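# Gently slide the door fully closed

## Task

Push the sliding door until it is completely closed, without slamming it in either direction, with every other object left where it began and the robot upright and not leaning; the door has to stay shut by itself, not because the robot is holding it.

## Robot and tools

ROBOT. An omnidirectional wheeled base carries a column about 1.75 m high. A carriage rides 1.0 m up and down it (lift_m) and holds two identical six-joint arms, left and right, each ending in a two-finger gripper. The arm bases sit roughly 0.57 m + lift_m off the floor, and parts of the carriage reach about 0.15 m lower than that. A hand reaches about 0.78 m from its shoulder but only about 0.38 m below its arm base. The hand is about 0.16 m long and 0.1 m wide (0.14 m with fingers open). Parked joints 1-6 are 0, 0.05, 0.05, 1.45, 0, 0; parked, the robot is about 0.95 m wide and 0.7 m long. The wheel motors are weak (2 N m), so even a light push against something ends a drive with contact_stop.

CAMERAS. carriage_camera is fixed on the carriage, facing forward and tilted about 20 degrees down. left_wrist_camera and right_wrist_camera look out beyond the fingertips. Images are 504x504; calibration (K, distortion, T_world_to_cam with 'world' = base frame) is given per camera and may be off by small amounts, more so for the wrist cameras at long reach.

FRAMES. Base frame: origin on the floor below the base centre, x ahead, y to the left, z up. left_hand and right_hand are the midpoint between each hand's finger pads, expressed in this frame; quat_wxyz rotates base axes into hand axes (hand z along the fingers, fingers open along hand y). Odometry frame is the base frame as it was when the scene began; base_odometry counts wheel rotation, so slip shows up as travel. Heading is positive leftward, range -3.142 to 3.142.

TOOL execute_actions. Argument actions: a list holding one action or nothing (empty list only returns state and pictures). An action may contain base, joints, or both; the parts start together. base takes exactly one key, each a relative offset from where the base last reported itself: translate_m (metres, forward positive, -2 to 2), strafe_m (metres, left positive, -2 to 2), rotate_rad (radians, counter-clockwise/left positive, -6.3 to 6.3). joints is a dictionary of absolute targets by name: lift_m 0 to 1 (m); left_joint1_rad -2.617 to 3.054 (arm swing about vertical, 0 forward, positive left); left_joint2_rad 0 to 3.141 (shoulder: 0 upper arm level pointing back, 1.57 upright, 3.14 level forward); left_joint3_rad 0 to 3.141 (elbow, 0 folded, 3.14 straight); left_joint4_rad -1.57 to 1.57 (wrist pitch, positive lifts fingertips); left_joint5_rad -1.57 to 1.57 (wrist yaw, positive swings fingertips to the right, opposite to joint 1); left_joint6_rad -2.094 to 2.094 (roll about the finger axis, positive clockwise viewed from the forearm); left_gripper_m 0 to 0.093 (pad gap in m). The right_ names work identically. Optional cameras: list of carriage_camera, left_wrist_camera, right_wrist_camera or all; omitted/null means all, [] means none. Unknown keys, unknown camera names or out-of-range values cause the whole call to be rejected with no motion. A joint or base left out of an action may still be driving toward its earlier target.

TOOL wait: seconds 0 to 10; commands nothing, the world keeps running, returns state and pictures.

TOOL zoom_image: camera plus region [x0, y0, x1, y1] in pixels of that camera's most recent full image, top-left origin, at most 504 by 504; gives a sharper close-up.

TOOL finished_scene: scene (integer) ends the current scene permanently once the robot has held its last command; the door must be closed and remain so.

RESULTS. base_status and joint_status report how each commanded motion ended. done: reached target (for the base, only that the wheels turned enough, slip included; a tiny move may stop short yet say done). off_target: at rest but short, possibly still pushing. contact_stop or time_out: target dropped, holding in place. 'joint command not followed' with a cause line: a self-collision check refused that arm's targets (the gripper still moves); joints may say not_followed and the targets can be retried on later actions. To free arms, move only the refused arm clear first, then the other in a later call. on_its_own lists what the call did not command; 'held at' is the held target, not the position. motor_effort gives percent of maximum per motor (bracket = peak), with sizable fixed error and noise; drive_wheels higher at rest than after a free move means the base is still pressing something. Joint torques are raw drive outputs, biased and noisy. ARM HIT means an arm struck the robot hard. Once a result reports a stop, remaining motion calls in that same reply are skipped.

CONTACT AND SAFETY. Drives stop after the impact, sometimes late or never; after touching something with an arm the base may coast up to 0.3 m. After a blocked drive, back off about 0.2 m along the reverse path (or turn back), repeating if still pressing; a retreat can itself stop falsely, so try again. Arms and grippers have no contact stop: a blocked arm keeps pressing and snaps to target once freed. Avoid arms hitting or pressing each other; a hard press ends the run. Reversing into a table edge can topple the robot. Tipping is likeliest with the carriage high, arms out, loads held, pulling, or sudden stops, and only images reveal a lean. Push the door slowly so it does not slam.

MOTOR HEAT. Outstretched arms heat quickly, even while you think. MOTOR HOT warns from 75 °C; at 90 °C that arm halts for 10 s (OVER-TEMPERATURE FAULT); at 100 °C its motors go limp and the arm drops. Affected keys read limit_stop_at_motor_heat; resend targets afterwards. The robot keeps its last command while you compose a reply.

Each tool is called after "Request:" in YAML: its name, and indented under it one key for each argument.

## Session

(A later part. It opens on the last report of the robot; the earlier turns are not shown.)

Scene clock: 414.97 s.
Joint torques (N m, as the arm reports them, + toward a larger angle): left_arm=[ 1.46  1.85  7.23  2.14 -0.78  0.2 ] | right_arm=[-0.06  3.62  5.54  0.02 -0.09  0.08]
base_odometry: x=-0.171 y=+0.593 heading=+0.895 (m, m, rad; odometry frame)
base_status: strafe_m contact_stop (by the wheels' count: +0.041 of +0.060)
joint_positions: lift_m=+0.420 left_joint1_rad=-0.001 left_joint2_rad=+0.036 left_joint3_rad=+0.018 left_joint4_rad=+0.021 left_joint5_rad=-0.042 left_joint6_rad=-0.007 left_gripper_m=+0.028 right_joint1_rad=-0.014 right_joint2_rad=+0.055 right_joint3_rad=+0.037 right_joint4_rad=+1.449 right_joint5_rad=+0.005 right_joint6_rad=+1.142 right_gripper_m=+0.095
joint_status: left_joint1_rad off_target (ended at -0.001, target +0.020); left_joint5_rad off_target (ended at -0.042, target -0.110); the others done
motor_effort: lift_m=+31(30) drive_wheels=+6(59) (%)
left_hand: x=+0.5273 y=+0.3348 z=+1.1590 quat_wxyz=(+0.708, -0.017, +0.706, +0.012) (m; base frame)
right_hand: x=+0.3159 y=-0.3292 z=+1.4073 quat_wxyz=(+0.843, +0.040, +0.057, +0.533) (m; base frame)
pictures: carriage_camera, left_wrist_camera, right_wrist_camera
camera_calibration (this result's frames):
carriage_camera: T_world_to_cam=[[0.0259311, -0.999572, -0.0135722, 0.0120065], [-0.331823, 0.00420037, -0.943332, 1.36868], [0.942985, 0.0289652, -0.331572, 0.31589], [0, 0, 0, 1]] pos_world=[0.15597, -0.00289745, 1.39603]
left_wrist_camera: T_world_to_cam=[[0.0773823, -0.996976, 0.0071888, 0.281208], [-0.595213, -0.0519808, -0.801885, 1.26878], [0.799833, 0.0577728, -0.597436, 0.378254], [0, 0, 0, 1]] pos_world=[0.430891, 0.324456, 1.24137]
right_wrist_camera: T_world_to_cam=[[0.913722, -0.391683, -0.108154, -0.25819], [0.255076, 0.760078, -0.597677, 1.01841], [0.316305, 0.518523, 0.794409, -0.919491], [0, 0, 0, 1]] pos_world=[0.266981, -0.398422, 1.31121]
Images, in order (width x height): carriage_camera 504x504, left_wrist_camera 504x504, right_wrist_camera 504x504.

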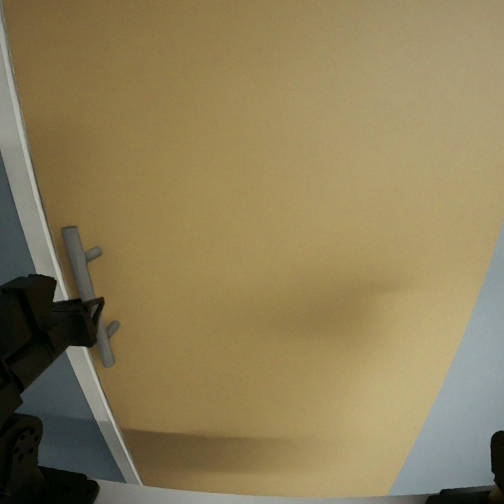

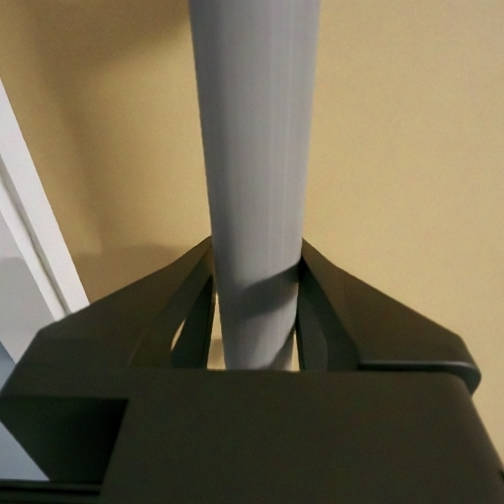

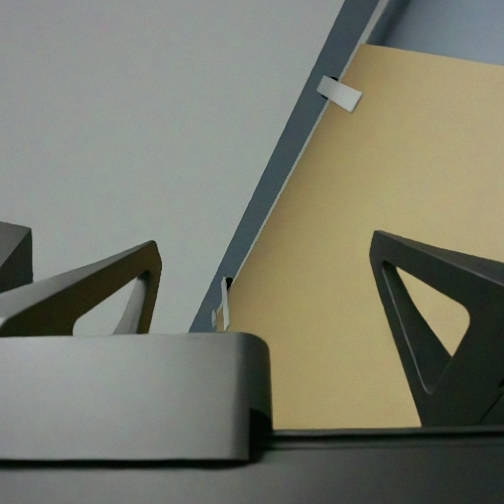

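Request:
execute_actions:
  actions: []

Request:
zoom_image:
  camera: "right_wrist_camera"
  region: [180, 260, 260, 340]

Scene clock: 421.40 s.
Joint torques (N m, as the arm reports them, + toward a larger angle): left_arm=[ 1.45  1.73  7.23  2.15 -0.76  0.21] | right_arm=[-0.05  3.69  5.46  0.02 -0.1   0.08]
base_odometry: x=-0.171 y=+0.593 heading=+0.895 (m, m, rad; odometry frame)
base_status: strafe_m contact_stop (by the wheels' count: +0.041 of +0.060)
joint_positions: lift_m=+0.420 left_joint1_rad=-0.001 left_joint2_rad=+0.036 left_joint3_rad=+0.018 left_joint4_rad=+0.021 left_joint5_rad=-0.042 left_joint6_rad=-0.007 left_gripper_m=+0.028 right_joint1_rad=-0.014 right_joint2_rad=+0.055 right_joint3_rad=+0.037 right_joint4_rad=+1.449 right_joint5_rad=+0.005 right_joint6_rad=+1.142 right_gripper_m=+0.095
joint_status: left_joint1_rad off_target (ended at -0.001, target +0.020); left_joint5_rad off_target (ended at -0.042, target -0.110); the others done
motor_effort: lift_m=+31(30) drive_wheels=+6(59) (%)
left_hand: x=+0.5273 y=+0.3347 z=+1.1590 quat_wxyz=(+0.708, -0.017, +0.706, +0.012) (m; base frame)
right_hand: x=+0.3159 y=-0.3292 z=+1.4073 quat_wxyz=(+0.843, +0.040, +0.057, +0.533) (m; base frame)
pictures: carriage_camera, left_wrist_camera, right_wrist_camera
camera_calibration (this result's frames):
carriage_camera: T_world_to_cam=[[0.0259311, -0.999572, -0.0135722, 0.0120065], [-0.331823, 0.00420037, -0.943332, 1.36868], [0.942985, 0.0289652, -0.331572, 0.31589], [0, 0, 0, 1]] pos_world=[0.15597, -0.00289745, 1.39603]
left_wrist_camera: T_world_to_cam=[[0.077002, -0.997005, 0.00718814, 0.281353], [-0.595233, -0.0517532, -0.801885, 1.26871], [0.799855, 0.0574681, -0.597436, 0.378346], [0, 0, 0, 1]] pos_world=[0.43089, 0.324428, 1.24137]
right_wrist_camera: T_world_to_cam=[[0.913722, -0.391683, -0.108154, -0.25819], [0.255076, 0.760078, -0.597677, 1.01841], [0.316305, 0.518523, 0.794409, -0.919491], [0, 0, 0, 1]] pos_world=[0.266981, -0.398422, 1.31121]
Images, in order (width x height): carriage_camera 504x504, left_wrist_camera 504x504, right_wrist_camera 504x504.

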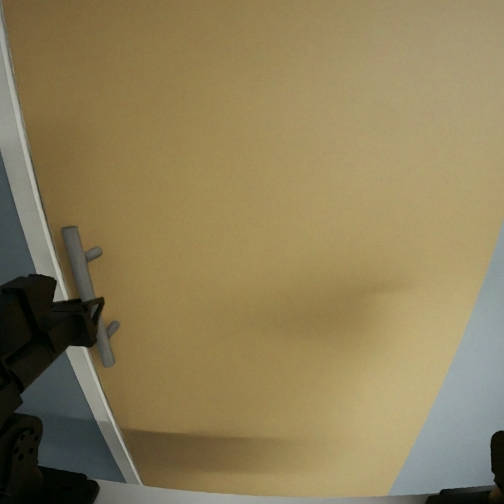

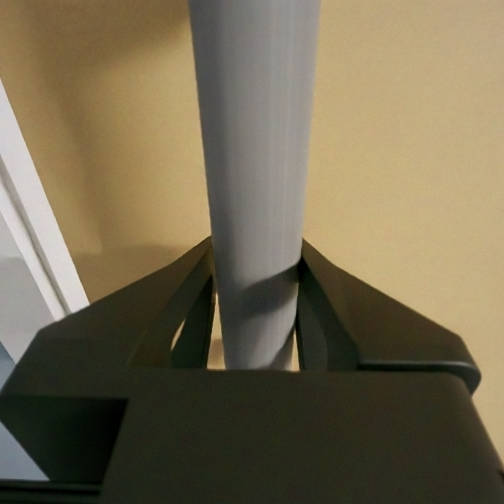

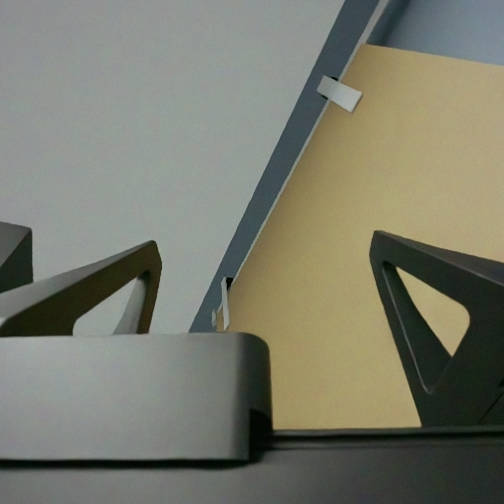

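Region (180, 260, 260, 340) of right_wrist_camera's 504x504 image, scaled by 6.300, with more detail than that image has.

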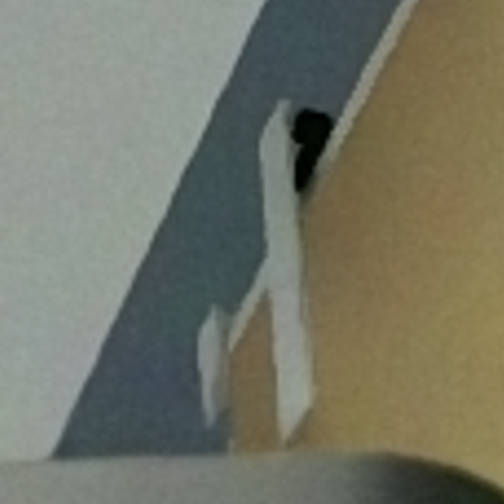

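Request:
execute_actions:
  actions:
    - {"base": {"strafe_m": 0.05}, "joints": {"right_joint5_rad": -0.2}}

Request:
zoom_image:
  camera: "right_wrist_camera"
  region: [160, 180, 300, 340]

Scene clock: 444.50 s.
Joint torques (N m, as the arm reports them, + toward a larger angle): left_arm=[ 0.55  1.7   7.21  2.14 -0.2   0.21] | right_arm=[-0.07  3.64  5.44  0.01 -0.04  0.09]
base_odometry: x=-0.211 y=+0.624 heading=+0.895 (m, m, rad; odometry frame)
base_status: done
joint_positions: lift_m=+0.420 left_joint1_rad=+0.011 left_joint2_rad=+0.036 left_joint3_rad=+0.018 left_joint4_rad=+0.021 left_joint5_rad=-0.098 left_joint6_rad=-0.007 left_gripper_m=+0.028 right_joint1_rad=-0.014 right_joint2_rad=+0.055 right_joint3_rad=+0.037 right_joint4_rad=+1.449 right_joint5_rad=-0.189 right_joint6_rad=+1.142 right_gripper_m=+0.095
joint_status: all done
on_its_own: left_joint5_rad moved -0.056 to your old target -0.110
motor_effort: lift_m=+32(31) drive_wheels=-4(54) (%)
left_hand: x=+0.5264 y=+0.3473 z=+1.1591 quat_wxyz=(+0.707, -0.041, +0.705, +0.036) (m; base frame)
right_hand: x=+0.3159 y=-0.2960 z=+1.4043 quat_wxyz=(+0.836, -0.041, +0.110, +0.536) (m; base frame)
pictures: carriage_camera, left_wrist_camera, right_wrist_camera
camera_calibration (this result's frames):
carriage_camera: T_world_to_cam=[[0.0259311, -0.999572, -0.0135722, 0.0120065], [-0.331823, 0.00420037, -0.943332, 1.36868], [0.942985, 0.0289652, -0.331572, 0.31589], [0, 0, 0, 1]] pos_world=[0.15597, -0.00289745, 1.39603]
left_wrist_camera: T_world_to_cam=[[0.144846, -0.989427, 0.0073361, 0.255471], [-0.590006, -0.0923206, -0.802103, 1.2805], [0.7943, 0.111853, -0.59714, 0.362074], [0, 0, 0, 1]] pos_world=[0.430904, 0.330487, 1.24143]
right_wrist_camera: T_world_to_cam=[[0.924012, -0.380659, -0.0360714, -0.346751], [0.234243, 0.638104, -0.733453, 1.15245], [0.302213, 0.66927, 0.678782, -0.722892], [0, 0, 0, 1]] pos_world=[0.268915, -0.38357, 1.32345]
Images, in order (width x height): carriage_camera 504x504, left_wrist_camera 504x504, right_wrist_camera 504x504.

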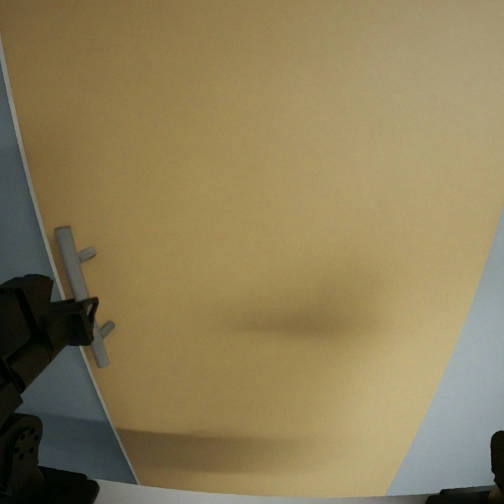

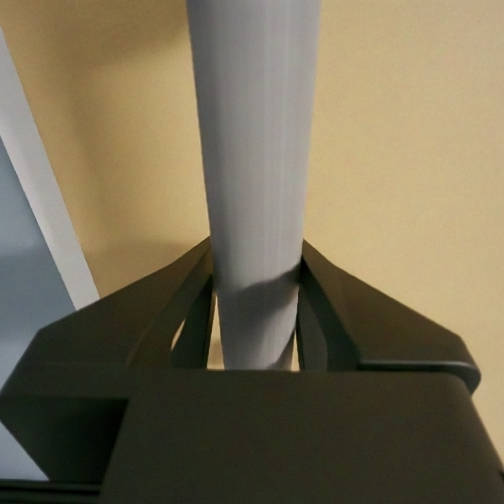

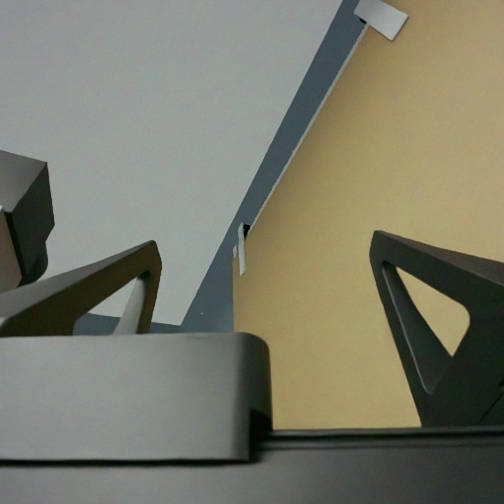

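Region (160, 180, 300, 340) of right_wrist_camera's 504x504 image, scaled by 3.150, with more detail than that image has; it fills the left 441 columns of this view, and the rest is white.

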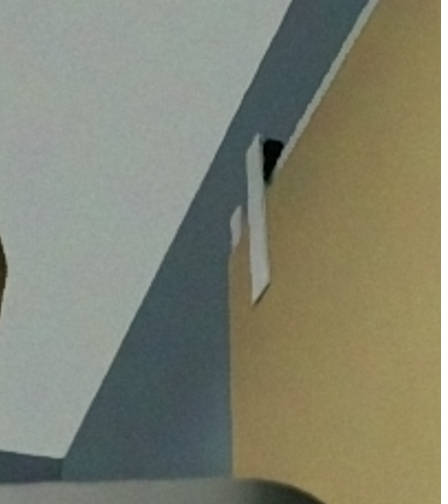

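Request:
execute_actions:
  actions:
    - {"base": {"strafe_m": 0.035}, "joints": {"right_joint5_rad": -0.1}}

Request:
zoom_image:
  camera: "right_wrist_camera"
  region: [190, 220, 290, 340]

Scene clock: 458.77 s.
Joint torques (N m, as the arm reports them, + toward a larger angle): left_arm=[ 1.21  1.74  7.22  2.14 -0.63  0.21] | right_arm=[-0.05  3.64  5.44  0.01  0.1   0.09]
base_odometry: x=-0.238 y=+0.646 heading=+0.896 (m, m, rad; odometry frame)
base_status: done
joint_positions: lift_m=+0.420 left_joint1_rad=+0.002 left_joint2_rad=+0.036 left_joint3_rad=+0.018 left_joint4_rad=+0.021 left_joint5_rad=-0.053 left_joint6_rad=-0.007 left_gripper_m=+0.028 right_joint1_rad=-0.014 right_joint2_rad=+0.055 right_joint3_rad=+0.037 right_joint4_rad=+1.449 right_joint5_rad=-0.108 right_joint6_rad=+1.142 right_gripper_m=+0.095
joint_status: all done
motor_effort: lift_m=+30(31) drive_wheels=+5(49) (%)
left_hand: x=+0.5272 y=+0.3374 z=+1.1591 quat_wxyz=(+0.708, -0.022, +0.706, +0.017) (m; base frame)
right_hand: x=+0.3160 y=-0.3098 z=+1.4063 quat_wxyz=(+0.840, -0.007, +0.088, +0.536) (m; base frame)
pictures: carriage_camera, left_wrist_camera, right_wrist_camera
camera_calibration (this result's frames):
carriage_camera: T_world_to_cam=[[0.0259311, -0.999572, -0.0135722, 0.0120065], [-0.331823, 0.00420037, -0.943332, 1.36868], [0.942985, 0.0289652, -0.331572, 0.31589], [0, 0, 0, 1]] pos_world=[0.15597, -0.00289745, 1.39603]
left_wrist_camera: T_world_to_cam=[[0.0910634, -0.995819, 0.00724186, 0.276106], [-0.594137, -0.0601645, -0.80211, 1.27137], [0.799192, 0.0687402, -0.597132, 0.374539], [0, 0, 0, 1]] pos_world=[0.430898, 0.325697, 1.24143]
right_wrist_camera: T_world_to_cam=[[0.919728, -0.386985, -0.0659053, -0.310668], [0.242585, 0.692283, -0.67963, 1.1012], [0.308632, 0.609087, 0.730588, -0.808595], [0, 0, 0, 1]] pos_world=[0.268153, -0.390064, 1.31869]
Images, in order (width x height): carriage_camera 504x504, left_wrist_camera 504x504, right_wrist_camera 504x504.

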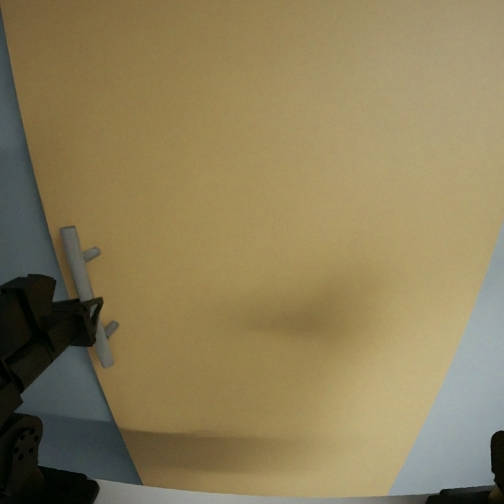

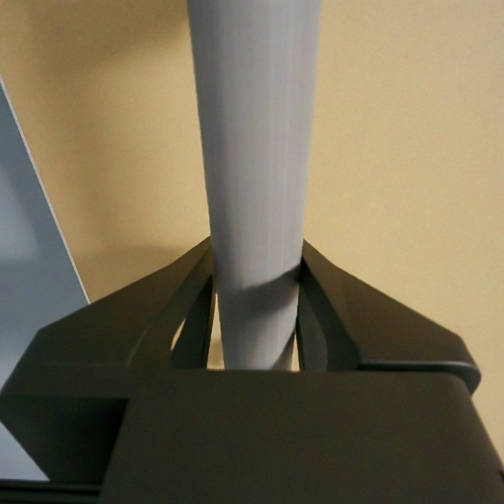

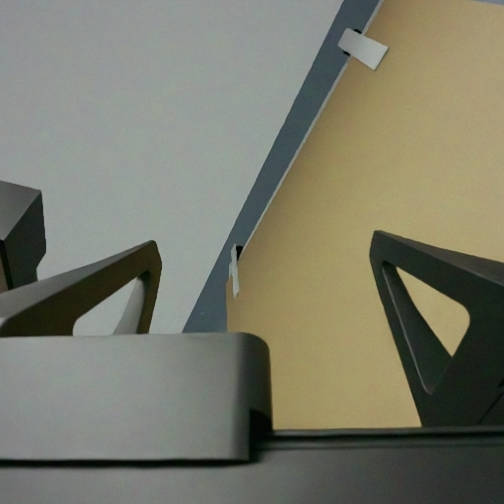

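Region (190, 220, 290, 340) of right_wrist_camera's 504x504 image, scaled by 4.200, with more detail than that image has.

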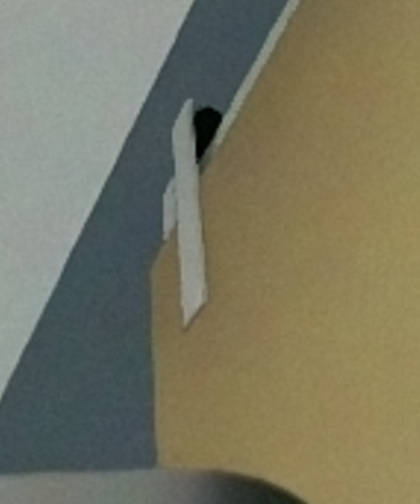

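Request:
execute_actions:
  actions:
    - {"base": {"strafe_m": 0.025}, "joints": {"right_joint5_rad": -0.2}}

Request:
zoom_image:
  camera: "right_wrist_camera"
  region: [200, 190, 300, 310]

Scene clock: 464.70 s.
Joint torques (N m, as the arm reports them, + toward a larger angle): left_arm=[ 1.39  1.72  7.23  2.15 -0.8   0.21] | right_arm=[-0.03  3.74  5.45  0.02 -0.03  0.09]
base_odometry: x=-0.258 y=+0.661 heading=+0.896 (m, m, rad; odometry frame)
base_status: done
joint_positions: lift_m=+0.420 left_joint1_rad=+0.001 left_joint2_rad=+0.036 left_joint3_rad=+0.018 left_joint4_rad=+0.021 left_joint5_rad=-0.036 left_joint6_rad=-0.007 left_gripper_m=+0.028 right_joint1_rad=-0.014 right_joint2_rad=+0.055 right_joint3_rad=+0.037 right_joint4_rad=+1.449 right_joint5_rad=-0.189 right_joint6_rad=+1.142 right_gripper_m=+0.095
joint_status: all done
motor_effort: lift_m=+30(31) drive_wheels=+5(55) (%)
left_hand: x=+0.5273 y=+0.3341 z=+1.1590 quat_wxyz=(+0.708, -0.015, +0.706, +0.010) (m; base frame)
right_hand: x=+0.3159 y=-0.2960 z=+1.4043 quat_wxyz=(+0.836, -0.041, +0.110, +0.536) (m; base frame)
pictures: carriage_camera, left_wrist_camera, right_wrist_camera
camera_calibration (this result's frames):
carriage_camera: T_world_to_cam=[[0.0259311, -0.999572, -0.0135722, 0.0120065], [-0.331823, 0.00420037, -0.943332, 1.36868], [0.942985, 0.0289652, -0.331572, 0.31589], [0, 0, 0, 1]] pos_world=[0.15597, -0.00289745, 1.39603]
left_wrist_camera: T_world_to_cam=[[0.0728176, -0.997319, 0.0071783, 0.283072], [-0.595445, -0.0492471, -0.801885, 1.26797], [0.800089, 0.0541171, -0.597435, 0.379354], [0, 0, 0, 1]] pos_world=[0.430875, 0.324227, 1.24137]
right_wrist_camera: T_world_to_cam=[[0.924012, -0.380659, -0.0360714, -0.346751], [0.234243, 0.638104, -0.733453, 1.15245], [0.302213, 0.66927, 0.678782, -0.722892], [0, 0, 0, 1]] pos_world=[0.268915, -0.38357, 1.32345]
Images, in order (width x height): carriage_camera 504x504, left_wrist_camera 504x504, right_wrist_camera 504x504.

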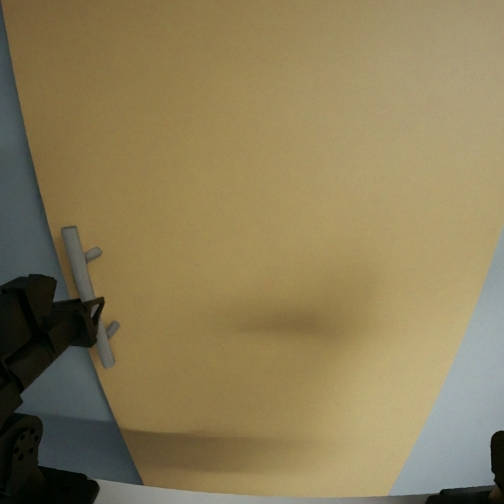

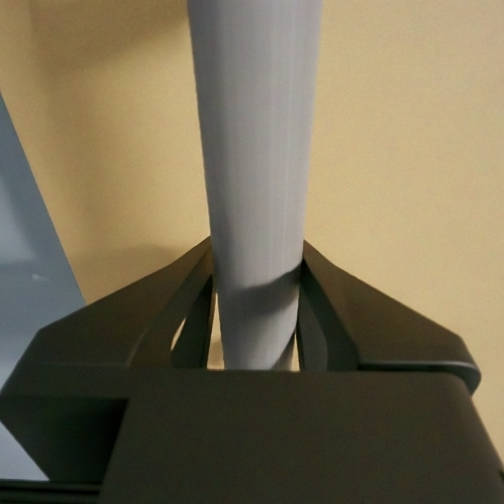

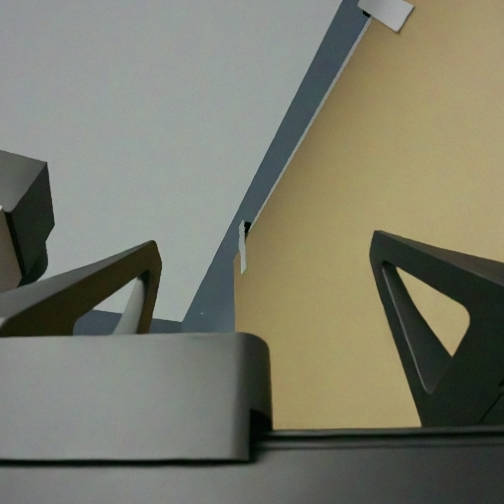

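Region (200, 190, 300, 310) of right_wrist_camera's 504x504 image, scaled by 4.200, with more detail than that image has.

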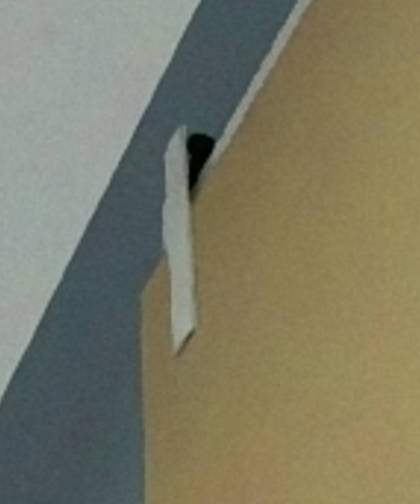

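Request:
execute_actions:
  actions:
    - {"base": {"strafe_m": 0.025}, "joints": {"right_joint5_rad": -0.1}}

Request:
zoom_image:
  camera: "right_wrist_camera"
  region: [190, 220, 290, 340]

Scene clock: 469.73 s.
Joint torques (N m, as the arm reports them, + toward a larger angle): left_arm=[ 2.52  1.73  7.21  2.13 -2.04  0.21] | right_arm=[-0.05  3.7   5.45  0.02  0.1   0.09]
base_odometry: x=-0.277 y=+0.677 heading=+0.896 (m, m, rad; odometry frame)
base_status: done
joint_positions: lift_m=+0.420 left_joint1_rad=-0.017 left_joint2_rad=+0.036 left_joint3_rad=+0.018 left_joint4_rad=+0.021 left_joint5_rad=+0.086 left_joint6_rad=-0.007 left_gripper_m=+0.028 right_joint1_rad=-0.014 right_joint2_rad=+0.055 right_joint3_rad=+0.037 right_joint4_rad=+1.449 right_joint5_rad=-0.109 right_joint6_rad=+1.142 right_gripper_m=+0.095
joint_status: all done
motor_effort: lift_m=+32(30) drive_wheels=+14(56) (%)
left_hand: x=+0.5265 y=+0.3089 z=+1.1591 quat_wxyz=(+0.707, +0.034, +0.706, -0.039) (m; base frame)
right_hand: x=+0.3160 y=-0.3097 z=+1.4063 quat_wxyz=(+0.840, -0.007, +0.088, +0.536) (m; base frame)
pictures: carriage_camera, left_wrist_camera, right_wrist_camera
camera_calibration (this result's frames):
carriage_camera: T_world_to_cam=[[0.0259311, -0.999572, -0.0135722, 0.0120065], [-0.331823, 0.00420037, -0.943332, 1.36868], [0.942985, 0.0289652, -0.331572, 0.31589], [0, 0, 0, 1]] pos_world=[0.15597, -0.00289745, 1.39603]
left_wrist_camera: T_world_to_cam=[[-0.0663067, -0.997775, 0.00694961, 0.331613], [-0.596198, 0.0340333, -0.802115, 1.24126], [0.800094, -0.057329, -0.597129, 0.415485], [0, 0, 0, 1]] pos_world=[0.429599, 0.31245, 1.24143]
right_wrist_camera: T_world_to_cam=[[0.919748, -0.386961, -0.0657642, -0.310841], [0.242544, 0.692039, -0.679893, 1.10146], [0.308604, 0.609379, 0.730356, -0.808204], [0, 0, 0, 1]] pos_world=[0.268156, -0.390035, 1.31871]
Images, in order (width x height): carriage_camera 504x504, left_wrist_camera 504x504, right_wrist_camera 504x504.

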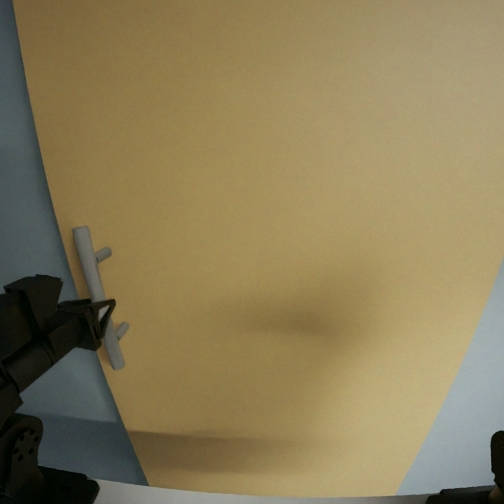

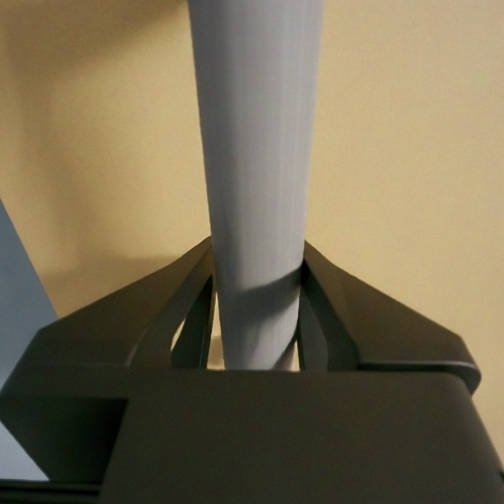

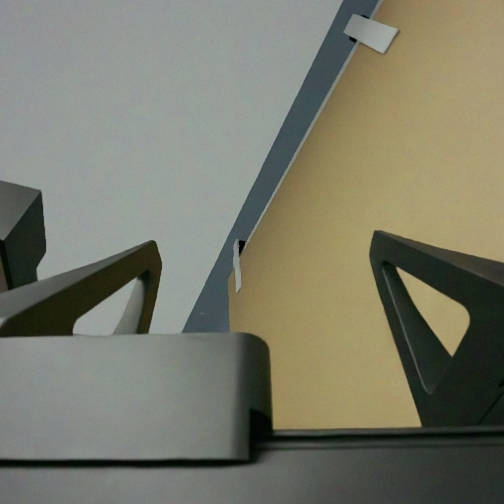

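Region (190, 220, 290, 340) of right_wrist_camera's 504x504 image, scaled by 4.200, with more detail than that image has.

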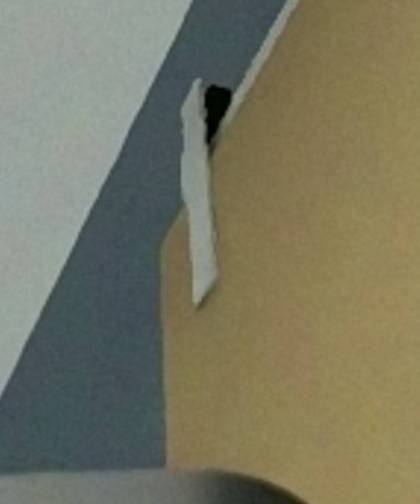

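Request:
execute_actions:
  actions:
    - {"base": {"translate_m": -0.12}, "joints": {"left_gripper_m": 0.09, "left_joint1_rad": -0.015, "left_joint5_rad": 0.07, "right_joint5_rad": 0.0, "right_joint6_rad": 0.35}}

Scene clock: 482.70 s.
Joint torques (N m, as the arm reports them, + toward a larger angle): left_arm=[ 0.11  1.72  7.18  2.13 -0.15  0.21] | right_arm=[-0.07  3.7   5.35 -0.03  0.12 -0.09]
base_odometry: x=-0.352 y=+0.583 heading=+0.896 (m, m, rad; odometry frame)
base_status: done
joint_positions: lift_m=+0.420 left_joint1_rad=-0.017 left_joint2_rad=+0.036 left_joint3_rad=+0.018 left_joint4_rad=+0.021 left_joint5_rad=+0.077 left_joint6_rad=-0.007 left_gripper_m=+0.090 right_joint1_rad=-0.014 right_joint2_rad=+0.055 right_joint3_rad=+0.037 right_joint4_rad=+1.449 right_joint5_rad=-0.011 right_joint6_rad=+0.358 right_gripper_m=+0.095
joint_status: all done
motor_effort: lift_m=+31(31) drive_wheels=-2(39) (%)
left_hand: x=+0.5266 y=+0.3103 z=+1.1591 quat_wxyz=(+0.707, +0.031, +0.706, -0.036) (m; base frame)
right_hand: x=+0.3159 y=-0.3264 z=+1.4073 quat_wxyz=(+0.983, +0.007, +0.070, +0.171) (m; base frame)
pictures: carriage_camera, left_wrist_camera, right_wrist_camera
camera_calibration (this result's frames):
carriage_camera: T_world_to_cam=[[0.0259311, -0.999572, -0.0135722, 0.0120065], [-0.331823, 0.00420037, -0.943332, 1.36868], [0.942985, 0.0289652, -0.331572, 0.31589], [0, 0, 0, 1]] pos_world=[0.15597, -0.00289745, 1.39603]
left_wrist_camera: T_world_to_cam=[[-0.0579307, -0.998296, 0.00696727, 0.328784], [-0.596463, 0.0290144, -0.802116, 1.24299], [0.800547, -0.0506229, -0.597128, 0.413133], [0, 0, 0, 1]] pos_world=[0.429714, 0.313074, 1.24143]
right_wrist_camera: T_world_to_cam=[[0.374972, -0.926796, -0.0210953, -0.3841], [0.685626, 0.29257, -0.666573, 0.824595], [0.623949, 0.235483, 0.745141, -1.0412], [0, 0, 0, 1]] pos_world=[0.228318, -0.35205, 1.31739]
Images, in order (width x height): carriage_camera 504x504, left_wrist_camera 504x504, right_wrist_camera 504x504.

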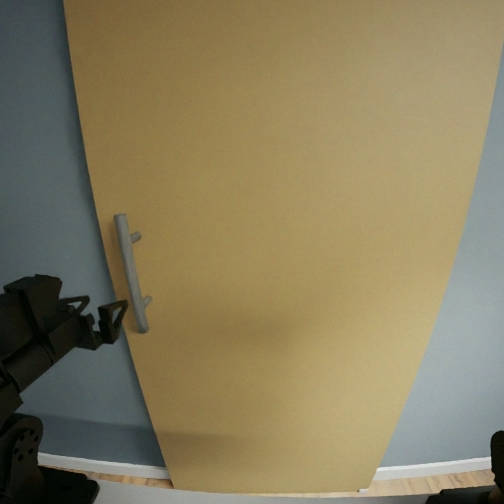

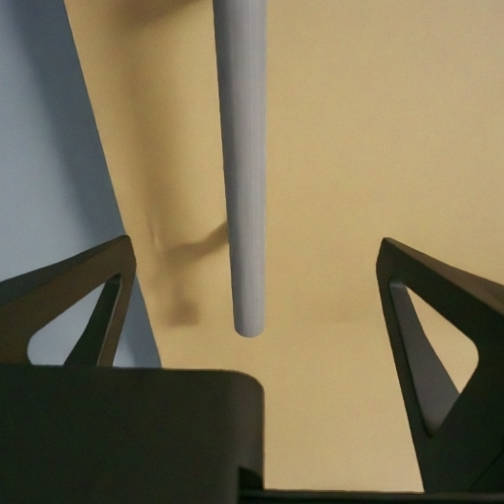

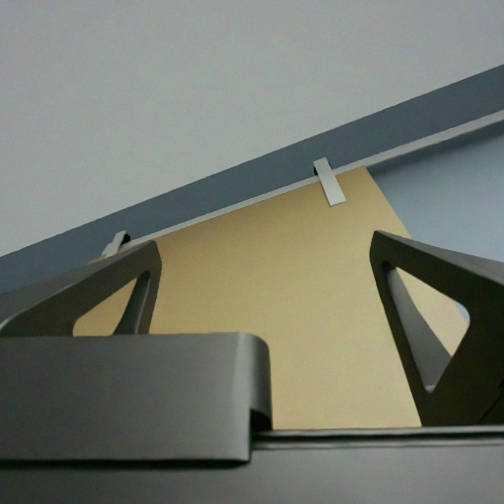

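Request:
zoom_image:
  camera: "right_wrist_camera"
  region: [70, 210, 170, 280]

Request:
execute_actions:
  actions: []

Region (70, 210, 170, 280) of right_wrist_camera's 504x504 image, scaled by 5.040, with more detail than that image has; it fills the top 353 rows of this view, and the rest is white.

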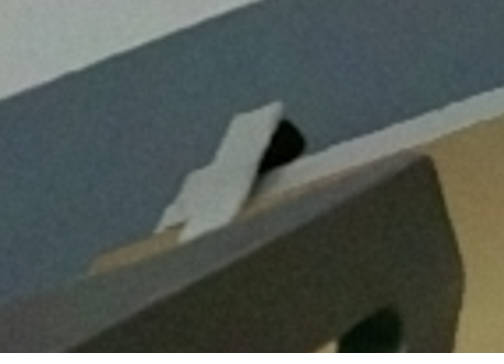

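Scene clock: 485.10 s.
Joint torques (N m, as the arm reports them, + toward a larger angle): left_arm=[ 0.13  1.74  7.22  2.14 -0.14  0.21] | right_arm=[-0.05  3.77  5.4  -0.03  0.12 -0.09]
base_odometry: x=-0.352 y=+0.583 heading=+0.896 (m, m, rad; odometry frame)
base_status: done
joint_positions: lift_m=+0.420 left_joint1_rad=-0.017 left_joint2_rad=+0.036 left_joint3_rad=+0.018 left_joint4_rad=+0.021 left_joint5_rad=+0.077 left_joint6_rad=-0.007 left_gripper_m=+0.090 right_joint1_rad=-0.014 right_joint2_rad=+0.055 right_joint3_rad=+0.037 right_joint4_rad=+1.449 right_joint5_rad=-0.011 right_joint6_rad=+0.358 right_gripper_m=+0.095
joint_status: all done
motor_effort: lift_m=+31(31) drive_wheels=-1(39) (%)
left_hand: x=+0.5266 y=+0.3103 z=+1.1591 quat_wxyz=(+0.707, +0.031, +0.706, -0.036) (m; base frame)
right_hand: x=+0.3159 y=-0.3264 z=+1.4073 quat_wxyz=(+0.983, +0.007, +0.070, +0.171) (m; base frame)
pictures: carriage_camera, left_wrist_camera, right_wrist_camera
camera_calibration (this result's frames):
carriage_camera: T_world_to_cam=[[0.0259311, -0.999572, -0.0135722, 0.0120065], [-0.331823, 0.00420037, -0.943332, 1.36868], [0.942985, 0.0289652, -0.331572, 0.31589], [0, 0, 0, 1]] pos_world=[0.15597, -0.00289745, 1.39603]
left_wrist_camera: T_world_to_cam=[[-0.0579307, -0.998296, 0.00696727, 0.328784], [-0.596463, 0.0290144, -0.802116, 1.24299], [0.800547, -0.0506229, -0.597128, 0.413133], [0, 0, 0, 1]] pos_world=[0.429714, 0.313074, 1.24143]
right_wrist_camera: T_world_to_cam=[[0.374972, -0.926796, -0.0210953, -0.3841], [0.685626, 0.29257, -0.666573, 0.824595], [0.623949, 0.235483, 0.745141, -1.0412], [0, 0, 0, 1]] pos_world=[0.228318, -0.35205, 1.31739]
Images, in order (width x height): carriage_camera 504x504, left_wrist_camera 504x504, right_wrist_camera 504x504.

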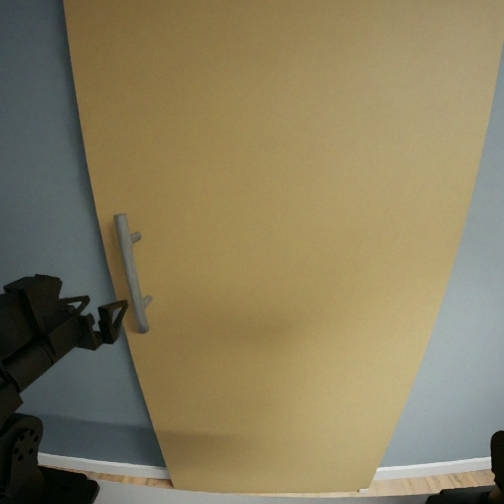

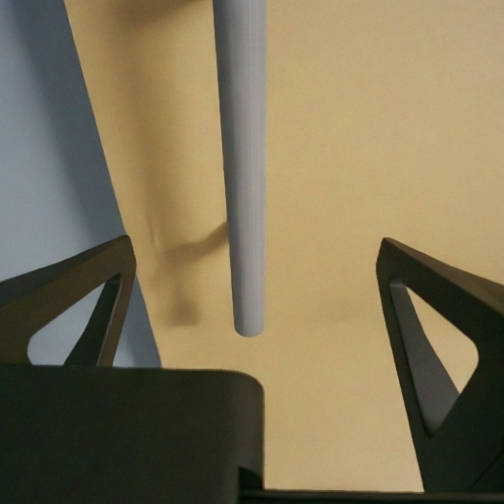

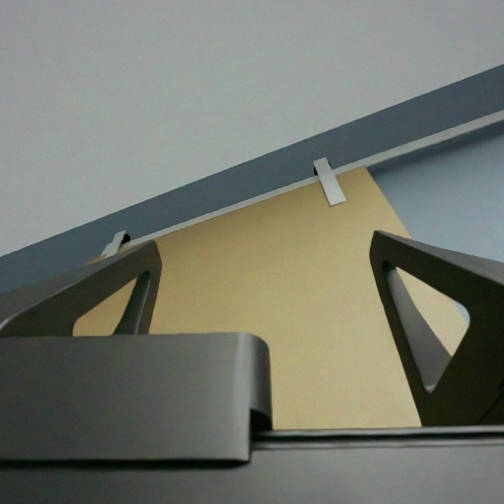

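The door is against its rail stop, covers the opening, and stays put with the hand released and clear.

Request:
finished_scene:
  scene: 1

The scene is finished: the task was done.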